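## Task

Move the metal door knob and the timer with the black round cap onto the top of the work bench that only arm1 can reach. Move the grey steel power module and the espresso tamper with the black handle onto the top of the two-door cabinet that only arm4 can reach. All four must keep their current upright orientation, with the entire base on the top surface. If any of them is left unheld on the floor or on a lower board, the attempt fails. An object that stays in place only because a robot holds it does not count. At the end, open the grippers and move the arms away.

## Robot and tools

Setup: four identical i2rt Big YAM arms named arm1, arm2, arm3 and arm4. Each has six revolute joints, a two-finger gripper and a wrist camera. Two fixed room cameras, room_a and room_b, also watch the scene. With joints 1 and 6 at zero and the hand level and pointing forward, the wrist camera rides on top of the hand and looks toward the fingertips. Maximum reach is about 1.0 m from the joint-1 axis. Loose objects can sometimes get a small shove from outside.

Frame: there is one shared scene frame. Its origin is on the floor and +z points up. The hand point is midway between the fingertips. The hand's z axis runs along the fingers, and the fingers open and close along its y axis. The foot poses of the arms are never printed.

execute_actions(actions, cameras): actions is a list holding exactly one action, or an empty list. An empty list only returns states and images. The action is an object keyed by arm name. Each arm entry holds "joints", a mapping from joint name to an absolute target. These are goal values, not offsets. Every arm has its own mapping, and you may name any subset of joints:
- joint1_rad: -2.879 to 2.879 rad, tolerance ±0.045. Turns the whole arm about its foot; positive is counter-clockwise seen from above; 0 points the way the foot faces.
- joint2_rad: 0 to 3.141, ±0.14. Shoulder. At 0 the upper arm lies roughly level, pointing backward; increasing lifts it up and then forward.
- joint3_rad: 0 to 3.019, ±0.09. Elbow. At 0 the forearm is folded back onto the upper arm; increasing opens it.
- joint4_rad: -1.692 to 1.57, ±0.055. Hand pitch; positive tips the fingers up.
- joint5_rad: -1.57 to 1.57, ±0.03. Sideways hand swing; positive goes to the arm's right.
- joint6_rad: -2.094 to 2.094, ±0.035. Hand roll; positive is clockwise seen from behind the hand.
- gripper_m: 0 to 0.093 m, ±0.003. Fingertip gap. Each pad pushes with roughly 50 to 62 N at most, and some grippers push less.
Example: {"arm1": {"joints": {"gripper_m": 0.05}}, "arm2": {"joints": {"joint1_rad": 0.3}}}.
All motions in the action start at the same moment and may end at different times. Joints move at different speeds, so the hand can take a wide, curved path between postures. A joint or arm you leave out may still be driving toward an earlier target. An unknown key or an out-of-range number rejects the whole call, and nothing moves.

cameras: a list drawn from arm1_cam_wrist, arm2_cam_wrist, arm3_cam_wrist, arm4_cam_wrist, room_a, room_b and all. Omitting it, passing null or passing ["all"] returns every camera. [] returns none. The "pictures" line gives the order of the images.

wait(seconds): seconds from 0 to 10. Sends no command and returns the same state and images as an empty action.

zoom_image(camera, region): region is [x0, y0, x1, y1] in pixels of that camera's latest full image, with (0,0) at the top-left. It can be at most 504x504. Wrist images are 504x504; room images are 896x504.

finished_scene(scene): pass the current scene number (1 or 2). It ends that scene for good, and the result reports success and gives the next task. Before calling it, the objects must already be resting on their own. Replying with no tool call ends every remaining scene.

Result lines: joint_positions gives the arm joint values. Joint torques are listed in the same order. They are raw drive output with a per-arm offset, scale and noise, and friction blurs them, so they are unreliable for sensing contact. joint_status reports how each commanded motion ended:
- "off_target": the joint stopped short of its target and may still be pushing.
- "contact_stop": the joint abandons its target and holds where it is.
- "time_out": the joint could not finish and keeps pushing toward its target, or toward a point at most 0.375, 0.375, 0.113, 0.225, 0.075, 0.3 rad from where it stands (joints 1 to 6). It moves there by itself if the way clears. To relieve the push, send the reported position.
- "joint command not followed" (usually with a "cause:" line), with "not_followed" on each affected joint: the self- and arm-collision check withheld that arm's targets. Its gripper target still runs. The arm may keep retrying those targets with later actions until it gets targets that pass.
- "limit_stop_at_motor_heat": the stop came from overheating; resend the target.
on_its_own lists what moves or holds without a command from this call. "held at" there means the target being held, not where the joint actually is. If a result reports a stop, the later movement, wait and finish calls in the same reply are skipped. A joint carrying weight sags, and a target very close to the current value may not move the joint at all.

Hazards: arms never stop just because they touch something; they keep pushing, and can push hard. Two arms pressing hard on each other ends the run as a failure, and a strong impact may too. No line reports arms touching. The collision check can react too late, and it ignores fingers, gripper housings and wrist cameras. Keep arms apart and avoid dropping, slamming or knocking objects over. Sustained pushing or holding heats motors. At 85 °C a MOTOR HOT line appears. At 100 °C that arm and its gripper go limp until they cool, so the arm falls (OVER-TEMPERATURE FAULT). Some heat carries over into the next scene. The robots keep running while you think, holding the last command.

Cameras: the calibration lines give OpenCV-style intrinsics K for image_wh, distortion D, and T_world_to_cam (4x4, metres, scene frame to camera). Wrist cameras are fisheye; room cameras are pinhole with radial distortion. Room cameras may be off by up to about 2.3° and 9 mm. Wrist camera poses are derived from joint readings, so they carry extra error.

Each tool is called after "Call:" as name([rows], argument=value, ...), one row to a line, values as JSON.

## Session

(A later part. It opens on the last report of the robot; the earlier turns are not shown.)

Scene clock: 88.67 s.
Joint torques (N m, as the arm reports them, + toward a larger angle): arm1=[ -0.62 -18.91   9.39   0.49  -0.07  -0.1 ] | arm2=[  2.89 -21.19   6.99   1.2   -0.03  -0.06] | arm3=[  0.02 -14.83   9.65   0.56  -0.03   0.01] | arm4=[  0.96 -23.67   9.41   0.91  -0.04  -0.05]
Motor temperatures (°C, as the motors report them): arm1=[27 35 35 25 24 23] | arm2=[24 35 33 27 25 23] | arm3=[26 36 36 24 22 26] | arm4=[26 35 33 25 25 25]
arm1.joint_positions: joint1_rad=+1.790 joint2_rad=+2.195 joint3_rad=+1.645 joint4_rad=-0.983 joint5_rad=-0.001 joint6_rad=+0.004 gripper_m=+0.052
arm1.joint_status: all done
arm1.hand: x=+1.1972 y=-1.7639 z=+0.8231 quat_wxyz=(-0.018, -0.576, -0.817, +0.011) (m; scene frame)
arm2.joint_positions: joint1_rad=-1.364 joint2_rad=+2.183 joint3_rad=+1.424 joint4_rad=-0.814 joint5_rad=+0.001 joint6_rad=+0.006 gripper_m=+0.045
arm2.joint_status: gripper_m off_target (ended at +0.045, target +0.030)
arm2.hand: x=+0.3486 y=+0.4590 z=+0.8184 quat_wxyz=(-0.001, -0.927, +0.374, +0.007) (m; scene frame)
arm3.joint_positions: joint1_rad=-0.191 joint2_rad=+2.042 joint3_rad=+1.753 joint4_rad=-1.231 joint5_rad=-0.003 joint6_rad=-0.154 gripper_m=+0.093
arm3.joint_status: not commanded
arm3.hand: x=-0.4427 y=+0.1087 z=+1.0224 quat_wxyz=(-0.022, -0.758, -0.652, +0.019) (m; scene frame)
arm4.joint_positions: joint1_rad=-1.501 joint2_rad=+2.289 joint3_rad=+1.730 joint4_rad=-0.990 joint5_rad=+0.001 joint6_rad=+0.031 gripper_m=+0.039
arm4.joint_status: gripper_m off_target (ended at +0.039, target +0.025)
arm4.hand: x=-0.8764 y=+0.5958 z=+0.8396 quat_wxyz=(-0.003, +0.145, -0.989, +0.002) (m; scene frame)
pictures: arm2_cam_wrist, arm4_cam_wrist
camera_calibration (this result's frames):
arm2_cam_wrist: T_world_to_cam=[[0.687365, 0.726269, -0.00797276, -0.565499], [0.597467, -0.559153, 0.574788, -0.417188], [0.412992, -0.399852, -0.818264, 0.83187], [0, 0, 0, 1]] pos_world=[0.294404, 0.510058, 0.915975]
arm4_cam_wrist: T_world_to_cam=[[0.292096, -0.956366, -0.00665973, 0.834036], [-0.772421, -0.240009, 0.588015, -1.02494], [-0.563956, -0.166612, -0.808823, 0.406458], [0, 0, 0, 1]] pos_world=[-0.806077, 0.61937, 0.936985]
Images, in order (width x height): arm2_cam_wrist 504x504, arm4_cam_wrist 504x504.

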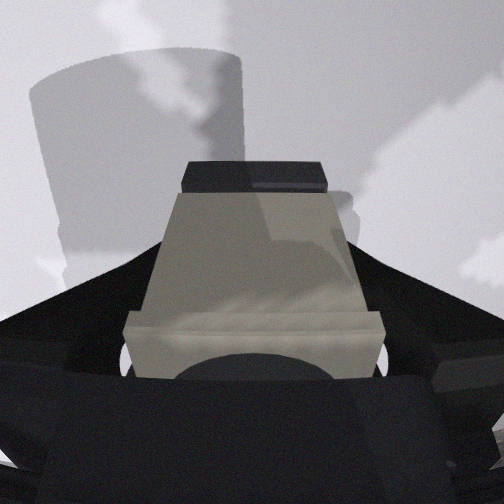

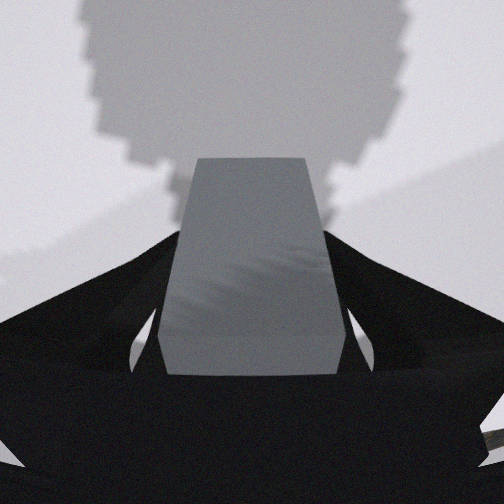

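Call:
execute_actions([
  {"arm1":{"joints":{"joint2_rad":2.25}},"arm2":{"joints":{"joint2_rad":1.88,"joint4_rad":-1.11}},"arm4":{"joints":{"joint2_rad":2.0,"joint4_rad":-1.27}}},
], cameras=[])

Call:
execute_actions([
  {"arm1":{"joints":{"joint2_rad":2.27}},"arm2":{"joints":{"joint1_rad":1.135,"joint2_rad":2.1,"joint3_rad":1.91,"joint4_rad":-1.33}},"arm4":{"joints":{"joint1_rad":0.8,"joint2_rad":1.95,"joint3_rad":1.6,"joint4_rad":-1.2}}},
], cameras=["arm1_cam_wrist","arm4_cam_wrist"])

Scene clock: 90.37 s.
Joint torques (N m, as the arm reports them, + toward a larger angle): arm1=[ -0.6  -18.42   9.25   0.31  -0.08  -0.1 ] | arm2=[  2.46 -20.11   8.62  -0.09  -0.02  -0.06] | arm3=[  0.15 -15.1    9.53   0.55  -0.01   0.  ] | arm4=[  1.11 -23.86  10.96  -0.36  -0.05  -0.06]
Motor temperatures (°C, as the motors report them): arm1=[27 35 35 25 24 23] | arm2=[24 35 33 27 25 23] | arm3=[26 36 36 24 22 26] | arm4=[26 35 33 25 25 25]
arm1.joint_positions: joint1_rad=+1.790 joint2_rad=+2.223 joint3_rad=+1.645 joint4_rad=-0.979 joint5_rad=-0.001 joint6_rad=+0.004 gripper_m=+0.052
arm1.joint_status: all done
arm1.hand: x=+1.1958 y=-1.7600 z=+0.8063 quat_wxyz=(-0.008, -0.576, -0.817, +0.004) (m; scene frame)
arm2.joint_positions: joint1_rad=-1.364 joint2_rad=+1.882 joint3_rad=+1.423 joint4_rad=-1.097 joint5_rad=+0.001 joint6_rad=+0.006 gripper_m=+0.045
arm2.joint_status: all done
arm2.hand: x=+0.3682 y=+0.4423 z=+0.9801 quat_wxyz=(+0.002, -0.927, +0.374, +0.014) (m; scene frame)
arm3.joint_positions: joint1_rad=-0.191 joint2_rad=+2.042 joint3_rad=+1.753 joint4_rad=-1.231 joint5_rad=-0.003 joint6_rad=-0.154 gripper_m=+0.093
arm3.joint_status: not commanded
arm3.hand: x=-0.4427 y=+0.1087 z=+1.0224 quat_wxyz=(-0.022, -0.758, -0.652, +0.019) (m; scene frame)
arm4.joint_positions: joint1_rad=-1.501 joint2_rad=+2.005 joint3_rad=+1.727 joint4_rad=-1.254 joint5_rad=+0.001 joint6_rad=+0.031 gripper_m=+0.039
arm4.joint_status: all done
arm4.hand: x=-0.9039 y=+0.5872 z=+1.0124 quat_wxyz=(-0.011, +0.145, -0.989, +0.000) (m; scene frame)
pictures: none
No camera images: the call's "cameras" was empty. Leave "cameras" out to get every camera's image.

Scene clock: 92.87 s.
Joint torques (N m, as the arm reports them, + toward a larger angle): arm1=[ -0.6  -16.66   9.24   0.31  -0.08  -0.1 ] | arm2=[  0.88 -25.47  10.18  -0.18   0.15  -0.07] | arm3=[  0.02 -14.89   9.68   0.56  -0.01   0.02] | arm4=[ -0.46 -22.02   9.65   0.38   0.01  -0.07]
Motor temperatures (°C, as the motors report them): arm1=[27 35 35 25 24 23] | arm2=[24 35 34 27 25 23] | arm3=[26 36 37 24 22 26] | arm4=[26 36 33 25 25 25]
arm1.joint_positions: joint1_rad=+1.790 joint2_rad=+2.223 joint3_rad=+1.645 joint4_rad=-0.979 joint5_rad=-0.001 joint6_rad=+0.004 gripper_m=+0.052
arm1.joint_status: all done
arm1.hand: x=+1.1958 y=-1.7600 z=+0.8061 quat_wxyz=(-0.008, -0.576, -0.817, +0.004) (m; scene frame)
arm2.joint_positions: joint1_rad=+1.145 joint2_rad=+2.108 joint3_rad=+1.889 joint4_rad=-1.317 joint5_rad=-0.002 joint6_rad=+0.006 gripper_m=+0.045
arm2.joint_status: all done
arm2.hand: x=+0.8817 y=-0.5815 z=+1.0059 quat_wxyz=(-0.007, -0.643, -0.765, +0.014) (m; scene frame)
arm3.joint_positions: joint1_rad=-0.191 joint2_rad=+2.042 joint3_rad=+1.753 joint4_rad=-1.231 joint5_rad=-0.003 joint6_rad=-0.154 gripper_m=+0.093
arm3.joint_status: not commanded
arm3.hand: x=-0.4427 y=+0.1087 z=+1.0224 quat_wxyz=(-0.022, -0.758, -0.652, +0.019) (m; scene frame)
arm4.joint_positions: joint1_rad=+0.804 joint2_rad=+1.954 joint3_rad=+1.598 joint4_rad=-1.200 joint5_rad=-0.001 joint6_rad=+0.032 gripper_m=+0.039
arm4.joint_status: all done
arm4.hand: x=-2.0035 y=+0.6813 z=+1.0103 quat_wxyz=(+0.005, +0.963, -0.270, -0.013) (m; scene frame)
pictures: arm1_cam_wrist, arm4_cam_wrist
camera_calibration (this result's frames):
arm1_cam_wrist: T_world_to_cam=[[-0.939394, -0.342789, 0.00587385, 0.512659], [-0.277983, 0.771602, 0.57215, 1.23498], [-0.200659, 0.535842, -0.820128, 1.96606], [0, 0, 0, 1]] pos_world=[1.2194, -1.83067, 0.902814]
arm4_cam_wrist: T_world_to_cam=[[0.514943, 0.856779, -0.0276336, 0.478558], [0.71026, -0.40839, 0.573366, 1.1247], [0.479963, -0.314878, -0.818833, 2.12581], [0, 0, 0, 1]] pos_world=[-2.06557, 0.718668, 1.10905]
Images, in order (width x height): arm1_cam_wrist 504x504, arm4_cam_wrist 504x504.

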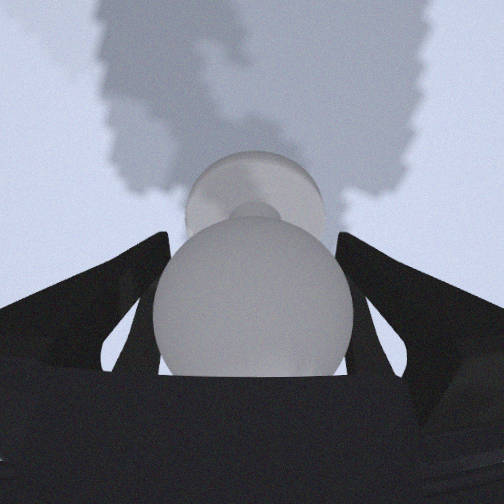

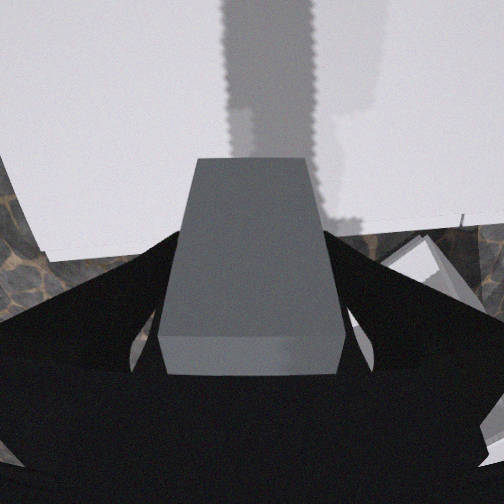

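Call:
execute_actions([
  {"arm1":{"joints":{"joint2_rad":2.23,"gripper_m":0.093}},"arm2":{"joints":{"joint2_rad":2.34,"joint4_rad":-1.07}},"arm3":{"joints":{"joint1_rad":1.035,"joint2_rad":2.0,"joint3_rad":1.47,"joint4_rad":-0.98,"joint6_rad":0}},"arm4":{"joints":{"joint2_rad":2.18,"joint4_rad":-0.92}}},
], cameras=["arm3_cam_wrist"])

Scene clock: 94.70 s.
Joint torques (N m, as the arm reports them, + toward a larger angle): arm1=[ -0.58 -20.26   9.26   0.3   -0.08  -0.1 ] | arm2=[  0.66 -26.84   9.36   1.28   0.16  -0.03] | arm3=[ -0.27 -16.14   7.67   0.97  -0.01   0.15] | arm4=[  0.44 -23.94  10.29   0.9    0.01  -0.07]
Motor temperatures (°C, as the motors report them): arm1=[27 35 35 25 24 23] | arm2=[24 35 34 27 25 23] | arm3=[26 36 36 24 22 26] | arm4=[26 36 33 25 25 25]
arm1.joint_positions: joint1_rad=+1.790 joint2_rad=+2.223 joint3_rad=+1.645 joint4_rad=-0.979 joint5_rad=-0.001 joint6_rad=+0.004 gripper_m=+0.093
arm1.joint_status: all done
arm1.hand: x=+1.1958 y=-1.7600 z=+0.8061 quat_wxyz=(-0.008, -0.576, -0.817, +0.004) (m; scene frame)
arm2.joint_positions: joint1_rad=+1.145 joint2_rad=+2.341 joint3_rad=+1.889 joint4_rad=-1.083 joint5_rad=-0.002 joint6_rad=+0.006 gripper_m=+0.045
arm2.joint_status: all done
arm2.hand: x=+0.8848 y=-0.6116 z=+0.8557 quat_wxyz=(-0.007, -0.643, -0.765, +0.014) (m; scene frame)
arm3.joint_positions: joint1_rad=+1.042 joint2_rad=+2.022 joint3_rad=+1.468 joint4_rad=-0.981 joint5_rad=-0.002 joint6_rad=-0.010 gripper_m=+0.093
arm3.joint_status: all done
arm3.hand: x=+0.2130 y=+0.3643 z=+0.9408 quat_wxyz=(-0.024, -0.310, -0.950, +0.007) (m; scene frame)
arm4.joint_positions: joint1_rad=+0.804 joint2_rad=+2.187 joint3_rad=+1.579 joint4_rad=-0.935 joint5_rad=-0.001 joint6_rad=+0.032 gripper_m=+0.039
arm4.joint_status: all done
arm4.hand: x=-2.0306 y=+0.6943 z=+0.8698 quat_wxyz=(+0.003, +0.963, -0.270, -0.020) (m; scene frame)
pictures: arm3_cam_wrist
camera_calibration (this result's frames):
arm3_cam_wrist: T_world_to_cam=[[-0.588142, -0.808721, -0.00766532, 0.428924], [-0.683368, 0.491865, 0.539516, -0.536523], [-0.432547, 0.32255, -0.841941, 0.892591], [0, 0, 0, 1]] pos_world=[0.271714, 0.322872, 1.04426]
Images, in order (width x height): arm3_cam_wrist 504x504.

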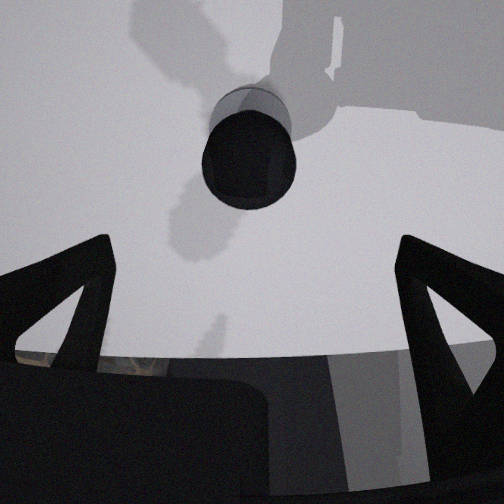

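Call:
execute_actions([
  {"arm1":{"joints":{"joint2_rad":1.9,"joint4_rad":-1.28}},"arm2":{"joints":{"joint2_rad":2.415,"joint4_rad":-1.04}},"arm3":{"joints":{"joint2_rad":2.19,"joint4_rad":-0.79}},"arm4":{"joints":{"joint2_rad":2.245,"joint4_rad":-0.89}}},
], cameras=["arm3_cam_wrist"])

Scene clock: 96.20 s.
Joint torques (N m, as the arm reports them, + toward a larger angle): arm1=[ -0.61 -15.59   9.54  -0.26  -0.08  -0.1 ] | arm2=[  0.53 -27.17   9.07   1.1    0.16  -0.07] | arm3=[ -0.11 -16.74   7.96   1.3   -0.03   0.15] | arm4=[  0.39 -24.16   9.95   0.87   0.02  -0.06]
Motor temperatures (°C, as the motors report them): arm1=[27 36 36 25 24 23] | arm2=[24 35 34 27 25 23] | arm3=[26 36 36 24 22 26] | arm4=[26 36 33 25 25 25]
arm1.joint_positions: joint1_rad=+1.790 joint2_rad=+1.875 joint3_rad=+1.660 joint4_rad=-1.269 joint5_rad=-0.001 joint6_rad=+0.004 gripper_m=+0.093
arm1.joint_status: all done
arm1.hand: x=+1.1835 y=-1.7266 z=+1.0147 quat_wxyz=(-0.037, -0.576, -0.817, +0.025) (m; scene frame)
arm2.joint_positions: joint1_rad=+1.145 joint2_rad=+2.419 joint3_rad=+1.889 joint4_rad=-1.052 joint5_rad=-0.002 joint6_rad=+0.006 gripper_m=+0.045
arm2.joint_status: all done
arm2.hand: x=+0.8823 y=-0.6027 z=+0.8047 quat_wxyz=(+0.011, -0.644, -0.765, +0.000) (m; scene frame)
arm3.joint_positions: joint1_rad=+1.042 joint2_rad=+2.210 joint3_rad=+1.452 joint4_rad=-0.801 joint5_rad=-0.002 joint6_rad=-0.009 gripper_m=+0.093
arm3.joint_status: all done
arm3.hand: x=+0.2151 y=+0.3629 z=+0.8312 quat_wxyz=(-0.013, -0.310, -0.950, +0.003) (m; scene frame)
arm4.joint_positions: joint1_rad=+0.804 joint2_rad=+2.247 joint3_rad=+1.579 joint4_rad=-0.904 joint5_rad=-0.001 joint6_rad=+0.032 gripper_m=+0.039
arm4.joint_status: all done
arm4.hand: x=-2.0265 y=+0.6914 z=+0.8341 quat_wxyz=(+0.007, +0.963, -0.270, -0.005) (m; scene frame)
pictures: arm3_cam_wrist
camera_calibration (this result's frames):
arm3_cam_wrist: T_world_to_cam=[[-0.588585, -0.808396, -0.00796193, 0.428366], [-0.672608, 0.484208, 0.559591, -0.491551], [-0.448516, 0.334722, -0.828731, 0.789716], [0, 0, 0, 1]] pos_world=[0.275709, 0.319967, 0.93294]
Images, in order (width x height): arm3_cam_wrist 504x504.

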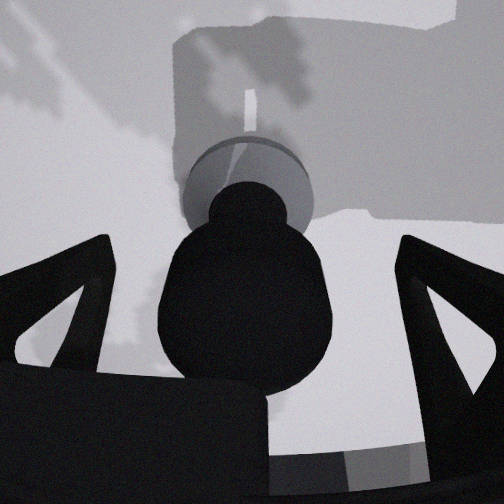

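Call:
execute_actions([
  {"arm1":{"joints":{"joint1_rad":-0.5,"joint2_rad":1.86,"joint3_rad":1.44,"joint4_rad":-1.13}},"arm2":{"joints":{"joint2_rad":2.465}},"arm3":{"joints":{"joint2_rad":2.25}},"arm4":{"joints":{"joint2_rad":2.295}}},
], cameras=["arm3_cam_wrist"])

Scene clock: 98.47 s.
Joint torques (N m, as the arm reports them, + toward a larger angle): arm1=[  0.72 -16.71   6.97   0.01  -0.08  -0.1 ] | arm2=[  0.7  -22.86   9.07   0.9    0.11  -0.04] | arm3=[ -0.02 -14.22   7.72   1.29  -0.03   0.16] | arm4=[  0.4  -21.79   9.61   0.67   0.    -0.06]
Motor temperatures (°C, as the motors report them): arm1=[27 36 35 25 24 23] | arm2=[24 35 34 27 25 23] | arm3=[26 36 36 24 22 26] | arm4=[26 36 33 25 25 25]
arm1.joint_positions: joint1_rad=-0.507 joint2_rad=+1.859 joint3_rad=+1.451 joint4_rad=-1.130 joint5_rad=-0.001 joint6_rad=+0.004 gripper_m=+0.093
arm1.joint_status: all done
arm1.hand: x=+0.4679 y=-0.9627 z=+0.9434 quat_wxyz=(+0.001, -0.982, +0.190, +0.015) (m; scene frame)
arm2.joint_positions: joint1_rad=+1.145 joint2_rad=+2.422 joint3_rad=+1.889 joint4_rad=-1.050 joint5_rad=-0.001 joint6_rad=+0.006 gripper_m=+0.045
arm2.joint_status: all done
arm2.hand: x=+0.8822 y=-0.6023 z=+0.8024 quat_wxyz=(+0.012, -0.644, -0.765, -0.001) (m; scene frame)
arm3.joint_positions: joint1_rad=+1.042 joint2_rad=+2.239 joint3_rad=+1.452 joint4_rad=-0.801 joint5_rad=-0.002 joint6_rad=-0.009 gripper_m=+0.093
arm3.joint_status: all done
arm3.hand: x=+0.2095 y=+0.3670 z=+0.8154 quat_wxyz=(+0.000, -0.311, -0.951, -0.002) (m; scene frame)
arm4.joint_positions: joint1_rad=+0.804 joint2_rad=+2.272 joint3_rad=+1.581 joint4_rad=-0.900 joint5_rad=-0.001 joint6_rad=+0.032 gripper_m=+0.039
arm4.joint_status: all done
arm4.hand: x=-2.0233 y=+0.6894 z=+0.8203 quat_wxyz=(+0.009, +0.963, -0.270, +0.004) (m; scene frame)
pictures: arm3_cam_wrist
camera_calibration (this result's frames):
arm3_cam_wrist: T_world_to_cam=[[-0.588751, -0.808272, -0.00828235, 0.428582], [-0.659692, 0.474553, 0.582757, -0.506467], [-0.467096, 0.348562, -0.812604, 0.758401], [0, 0, 0, 1]] pos_world=[0.272462, 0.322406, 0.914977]
Images, in order (width x height): arm3_cam_wrist 504x504.

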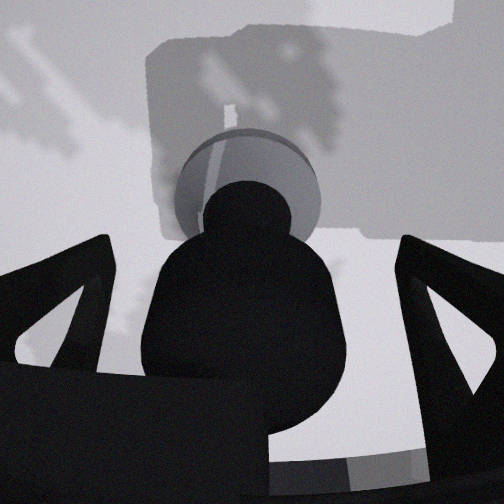

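Call:
execute_actions([
  {"arm2":{"joints":{"joint2_rad":2.43,"gripper_m":0.093}},"arm3":{"joints":{"gripper_m":0.02}},"arm4":{"joints":{"joint2_rad":2.325,"joint4_rad":-0.855}}},
], cameras=["arm3_cam_wrist","arm4_cam_wrist"])

Scene clock: 99.27 s.
Joint torques (N m, as the arm reports them, + toward a larger angle): arm1=[  0.81 -16.7    6.99   0.02  -0.08  -0.1 ] | arm2=[  0.6  -26.23   9.04   0.99   0.11  -0.08] | arm3=[ -0.07 -14.58   7.78   1.28  -0.08   0.16] | arm4=[  0.45 -19.02   9.63   1.68   0.01  -0.09]
Motor temperatures (°C, as the motors report them): arm1=[27 36 35 25 24 23] | arm2=[24 35 34 27 25 23] | arm3=[26 36 36 24 22 26] | arm4=[26 36 33 25 25 25]
arm1.joint_positions: joint1_rad=-0.507 joint2_rad=+1.859 joint3_rad=+1.451 joint4_rad=-1.130 joint5_rad=-0.001 joint6_rad=+0.004 gripper_m=+0.093
arm1.joint_status: not commanded
arm1.hand: x=+0.4679 y=-0.9627 z=+0.9434 quat_wxyz=(+0.001, -0.982, +0.190, +0.015) (m; scene frame)
arm2.joint_positions: joint1_rad=+1.145 joint2_rad=+2.422 joint3_rad=+1.889 joint4_rad=-1.050 joint5_rad=-0.001 joint6_rad=+0.006 gripper_m=+0.093
arm2.joint_status: all done
arm2.hand: x=+0.8822 y=-0.6023 z=+0.8024 quat_wxyz=(+0.012, -0.644, -0.765, -0.001) (m; scene frame)
arm3.joint_positions: joint1_rad=+1.042 joint2_rad=+2.239 joint3_rad=+1.452 joint4_rad=-0.801 joint5_rad=+0.000 joint6_rad=-0.009 gripper_m=+0.041
arm3.joint_status: gripper_m off_target (ended at +0.041, target +0.020)
arm3.hand: x=+0.2095 y=+0.3667 z=+0.8154 quat_wxyz=(+0.000, -0.311, -0.950, -0.001) (m; scene frame)
arm4.joint_positions: joint1_rad=+0.804 joint2_rad=+2.273 joint3_rad=+1.581 joint4_rad=-0.892 joint5_rad=-0.001 joint6_rad=+0.036 gripper_m=+0.039
arm4.joint_status: all done
arm4.hand: x=-2.0249 y=+0.6903 z=+0.8196 quat_wxyz=(+0.008, +0.962, -0.272, +0.000) (m; scene frame)
pictures: arm3_cam_wrist, arm4_cam_wrist
camera_calibration (this result's frames):
arm3_cam_wrist: T_world_to_cam=[[-0.589369, -0.807836, -0.00674733, 0.427036], [-0.659154, 0.476033, 0.582158, -0.506485], [-0.467076, 0.347553, -0.813048, 0.759237], [0, 0, 0, 1]] pos_world=[0.272452, 0.322203, 0.915032]
arm4_cam_wrist: T_world_to_cam=[[0.517858, 0.855055, -0.026524, 0.482816], [0.695474, -0.40275, 0.59507, 1.20124], [0.498135, -0.326608, -0.803236, 2.01485], [0, 0, 0, 1]] pos_world=[-2.08913, 0.729031, 0.916379]
Images, in order (width x height): arm3_cam_wrist 504x504, arm4_cam_wrist 504x504.

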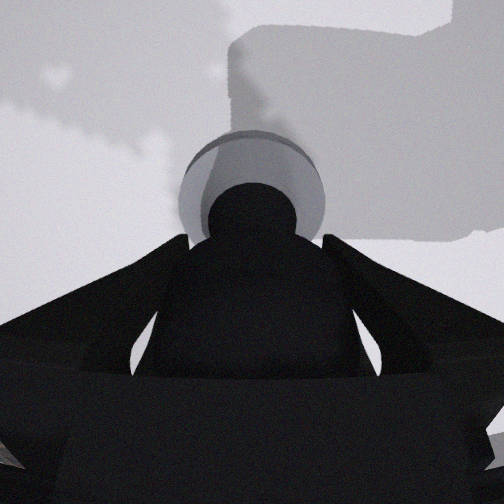

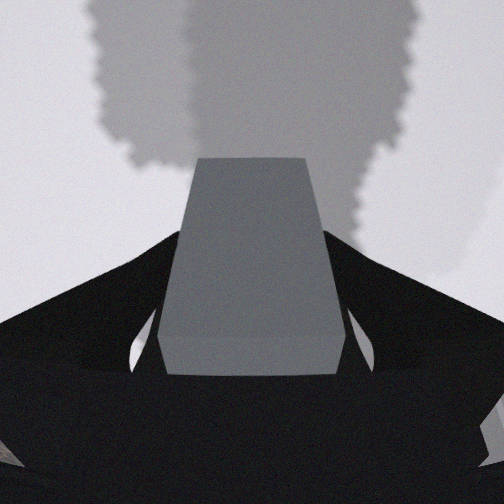

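Call:
execute_actions([
  {"arm2":{"joints":{"joint2_rad":2.1,"joint4_rad":-1.35}},"arm3":{"joints":{"joint2_rad":1.92,"joint4_rad":-1.1}},"arm4":{"joints":{"joint2_rad":2.28,"joint4_rad":-0.88,"gripper_m":0.093}}},
], cameras=["room_b"])

Scene clock: 101.00 s.
Joint torques (N m, as the arm reports them, + toward a larger angle): arm1=[  0.83 -16.7    6.99   0.    -0.08  -0.1 ] | arm2=[  0.59 -23.97   9.64  -0.2    0.09  -0.04] | arm3=[ -0.21 -13.84  10.1    0.52  -0.12   0.16] | arm4=[  0.43 -23.21   9.67   0.75   0.01  -0.1 ]
Motor temperatures (°C, as the motors report them): arm1=[27 36 35 25 24 23] | arm2=[24 35 34 27 25 23] | arm3=[26 36 36 24 22 26] | arm4=[26 36 33 25 25 25]
arm1.joint_positions: joint1_rad=-0.507 joint2_rad=+1.859 joint3_rad=+1.451 joint4_rad=-1.130 joint5_rad=-0.001 joint6_rad=+0.004 gripper_m=+0.093
arm1.joint_status: not commanded
arm1.hand: x=+0.4679 y=-0.9627 z=+0.9434 quat_wxyz=(+0.001, -0.982, +0.190, +0.015) (m; scene frame)
arm2.joint_positions: joint1_rad=+1.145 joint2_rad=+2.099 joint3_rad=+1.897 joint4_rad=-1.336 joint5_rad=-0.001 joint6_rad=+0.006 gripper_m=+0.093
arm2.joint_status: all done
arm2.hand: x=+0.8813 y=-0.5797 z=+1.0143 quat_wxyz=(-0.006, -0.643, -0.765, +0.014) (m; scene frame)
arm3.joint_positions: joint1_rad=+1.042 joint2_rad=+1.927 joint3_rad=+1.439 joint4_rad=-1.092 joint5_rad=+0.000 joint6_rad=-0.009 gripper_m=+0.041
arm3.joint_status: all done
arm3.hand: x=+0.1891 y=+0.3818 z=+0.9821 quat_wxyz=(-0.003, -0.311, -0.950, +0.000) (m; scene frame)
arm4.joint_positions: joint1_rad=+0.804 joint2_rad=+2.273 joint3_rad=+1.581 joint4_rad=-0.891 joint5_rad=-0.001 joint6_rad=+0.036 gripper_m=+0.093
arm4.joint_status: all done
arm4.hand: x=-2.0250 y=+0.6904 z=+0.8196 quat_wxyz=(+0.008, +0.962, -0.272, +0.000) (m; scene frame)
pictures: room_b
Images, in order (width x height): room_b 896x504.

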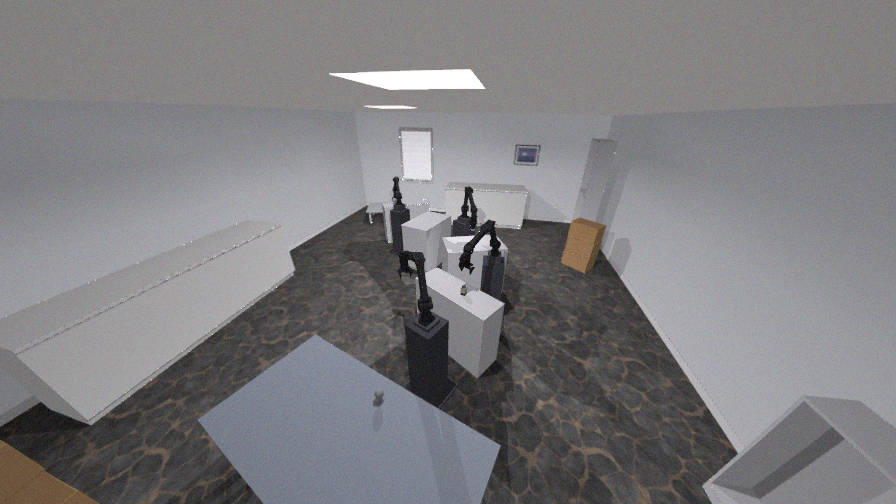

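Call:
execute_actions([
  {"arm1":{"joints":{"joint1_rad":-1.0}},"arm2":{"joints":{"joint1_rad":2.4}},"arm3":{"joints":{"joint1_rad":-1.258,"joint2_rad":2.05,"joint3_rad":1.77,"joint4_rad":-1.26}},"arm4":{"joints":{"joint2_rad":1.95,"joint4_rad":-1.2}}},
], cameras=[])

Call:
execute_actions([
  {"arm1":{"joints":{"joint1_rad":-1.54,"joint2_rad":1.9,"joint4_rad":-1.09}},"arm3":{"joints":{"joint2_rad":2.28,"joint4_rad":-0.99}},"arm4":{"joints":{"joint1_rad":-0.4,"joint2_rad":2.02,"joint3_rad":1.76,"joint4_rad":-1.26}}},
], cameras=["arm1_cam_wrist"])

Scene clock: 103.63 s.
Joint torques (N m, as the arm reports them, + toward a larger angle): arm1=[  0.92 -16.73   6.98   0.02  -0.12  -0.1 ] | arm2=[  1.08 -25.21   9.51  -0.23   0.14  -0.11] | arm3=[  1.39 -18.8   10.15   0.4   -0.22   0.13] | arm4=[  0.45 -20.77  10.35  -0.16   0.01  -0.09]
Motor temperatures (°C, as the motors report them): arm1=[27 36 34 25 24 23] | arm2=[24 36 34 27 25 23] | arm3=[26 36 36 24 22 26] | arm4=[26 36 33 25 25 25]
arm1.joint_positions: joint1_rad=-1.008 joint2_rad=+1.859 joint3_rad=+1.451 joint4_rad=-1.130 joint5_rad=+0.000 joint6_rad=+0.004 gripper_m=+0.093
arm1.joint_status: all done
arm1.hand: x=+0.6300 y=-0.7407 z=+0.9431 quat_wxyz=(+0.006, -0.904, +0.428, +0.013) (m; scene frame)
arm2.joint_positions: joint1_rad=+2.413 joint2_rad=+2.099 joint3_rad=+1.897 joint4_rad=-1.336 joint5_rad=-0.003 joint6_rad=+0.006 gripper_m=+0.093
arm2.joint_status: all done
arm2.hand: x=+1.4141 y=-0.0180 z=+1.0078 quat_wxyz=(-0.008, -0.065, -0.998, -0.002) (m; scene frame)
arm3.joint_positions: joint1_rad=-1.266 joint2_rad=+2.089 joint3_rad=+1.742 joint4_rad=-1.251 joint5_rad=+0.002 joint6_rad=-0.006 gripper_m=+0.040
arm3.joint_status: all done
arm3.hand: x=-0.8629 y=+0.5937 z=+0.9799 quat_wxyz=(-0.003, -0.995, -0.100, -0.020) (m; scene frame)
arm4.joint_positions: joint1_rad=+0.804 joint2_rad=+1.942 joint3_rad=+1.592 joint4_rad=-1.185 joint5_rad=-0.001 joint6_rad=+0.036 gripper_m=+0.093
arm4.joint_status: all done
arm4.hand: x=-2.0051 y=+0.6824 z=+1.0150 quat_wxyz=(+0.002, +0.962, -0.272, -0.023) (m; scene frame)
pictures: none
No camera images: the call's "cameras" was empty. Leave "cameras" out to get every camera's image.

Scene clock: 105.47 s.
Joint torques (N m, as the arm reports them, + toward a larger angle): arm1=[  0.91 -14.53   6.97   0.3   -0.13  -0.09] | arm2=[  0.88 -24.62   9.63  -0.17   0.13  -0.07] | arm3=[  1.42 -21.55   9.68   1.17  -0.21   0.12] | arm4=[  0.6  -22.95  12.07  -0.24  -0.06  -0.1 ]
Motor temperatures (°C, as the motors report them): arm1=[27 35 34 25 24 23] | arm2=[24 36 34 27 25 23] | arm3=[26 37 37 24 22 26] | arm4=[26 36 33 25 25 25]
arm1.joint_positions: joint1_rad=-1.549 joint2_rad=+1.873 joint3_rad=+1.451 joint4_rad=-1.097 joint5_rad=+0.000 joint6_rad=+0.004 gripper_m=+0.093
arm1.joint_status: all done
arm1.hand: x=+0.8989 y=-0.6132 z=+0.9364 quat_wxyz=(+0.017, -0.756, +0.654, +0.018) (m; scene frame)
arm2.joint_positions: joint1_rad=+2.413 joint2_rad=+2.099 joint3_rad=+1.897 joint4_rad=-1.336 joint5_rad=-0.003 joint6_rad=+0.006 gripper_m=+0.093
arm2.joint_status: not commanded
arm2.hand: x=+1.4141 y=-0.0180 z=+1.0078 quat_wxyz=(-0.008, -0.065, -0.998, -0.002) (m; scene frame)
arm3.joint_positions: joint1_rad=-1.266 joint2_rad=+2.335 joint3_rad=+1.736 joint4_rad=-1.001 joint5_rad=+0.002 joint6_rad=-0.006 gripper_m=+0.040
arm3.joint_status: all done
arm3.hand: x=-0.8810 y=+0.5885 z=+0.8254 quat_wxyz=(-0.003, -0.995, -0.100, -0.020) (m; scene frame)
arm4.joint_positions: joint1_rad=-0.404 joint2_rad=+2.015 joint3_rad=+1.736 joint4_rad=-1.242 joint5_rad=+0.001 joint6_rad=+0.036 gripper_m=+0.093
arm4.joint_status: all done
arm4.hand: x=-1.3964 y=+1.0096 z=+1.0136 quat_wxyz=(-0.010, +0.638, -0.770, -0.017) (m; scene frame)
pictures: arm1_cam_wrist
camera_calibration (this result's frames):
arm1_cam_wrist: T_world_to_cam=[[0.9884, 0.151541, 0.0100534, -0.80758], [0.121551, -0.829007, 0.545869, -1.12303], [0.0910558, -0.538315, -0.83781, 0.49455], [0, 0, 0, 1]] pos_world=[0.889686, -0.542399, 1.03549]
Images, in order (width x height): arm1_cam_wrist 504x504.

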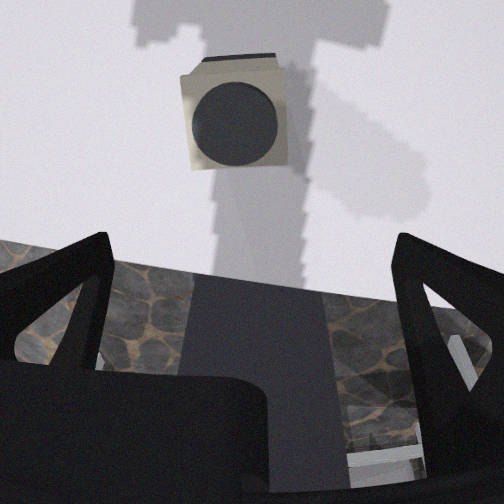

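Call:
execute_actions([
  {"arm1":{"joints":{"joint1_rad":-1.525,"joint2_rad":2.07,"joint4_rad":-0.9,"joint6_rad":-0.05}},"arm3":{"joints":{"joint2_rad":2.38,"joint4_rad":-0.96}}},
], cameras=["arm1_cam_wrist"])

Scene clock: 106.67 s.
Joint torques (N m, as the arm reports them, + toward a larger angle): arm1=[  1.4  -18.98   6.77   0.39  -0.13  -0.14] | arm2=[  1.03 -24.28   9.61  -0.32   0.15  -0.07] | arm3=[  1.47 -14.65   9.52   1.19  -0.21   0.13] | arm4=[  1.04 -22.73  12.06  -0.24  -0.06  -0.09]
Motor temperatures (°C, as the motors report them): arm1=[27 35 34 25 24 23] | arm2=[24 36 34 27 25 23] | arm3=[26 37 37 24 22 26] | arm4=[26 36 33 25 25 25]
arm1.joint_positions: joint1_rad=-1.540 joint2_rad=+2.073 joint3_rad=+1.440 joint4_rad=-0.912 joint5_rad=+0.000 joint6_rad=-0.043 gripper_m=+0.093
arm1.joint_status: all done
arm1.hand: x=+0.8916 y=-0.5975 z=+0.8240 quat_wxyz=(+0.008, -0.774, +0.633, +0.008) (m; scene frame)
arm2.joint_positions: joint1_rad=+2.413 joint2_rad=+2.099 joint3_rad=+1.897 joint4_rad=-1.336 joint5_rad=-0.003 joint6_rad=+0.006 gripper_m=+0.093
arm2.joint_status: not commanded
arm2.hand: x=+1.4141 y=-0.0180 z=+1.0078 quat_wxyz=(-0.008, -0.065, -0.998, -0.002) (m; scene frame)
arm3.joint_positions: joint1_rad=-1.266 joint2_rad=+2.345 joint3_rad=+1.739 joint4_rad=-0.970 joint5_rad=+0.002 joint6_rad=-0.006 gripper_m=+0.040
arm3.joint_status: all done
arm3.hand: x=-0.8873 y=+0.5872 z=+0.8201 quat_wxyz=(-0.004, -0.995, -0.100, -0.009) (m; scene frame)
arm4.joint_positions: joint1_rad=-0.404 joint2_rad=+2.015 joint3_rad=+1.736 joint4_rad=-1.242 joint5_rad=+0.001 joint6_rad=+0.036 gripper_m=+0.093
arm4.joint_status: not commanded
arm4.hand: x=-1.3964 y=+1.0096 z=+1.0136 quat_wxyz=(-0.010, +0.638, -0.770, -0.017) (m; scene frame)
pictures: arm1_cam_wrist
camera_calibration (this result's frames):
arm1_cam_wrist: T_world_to_cam=[[0.978455, 0.206168, 0.0109699, -0.760855], [0.163471, -0.806082, 0.568779, -1.09029], [0.126107, -0.554731, -0.822417, 0.355747], [0, 0, 0, 1]] pos_world=[0.877831, -0.524655, 0.921052]
Images, in order (width x height): arm1_cam_wrist 504x504.

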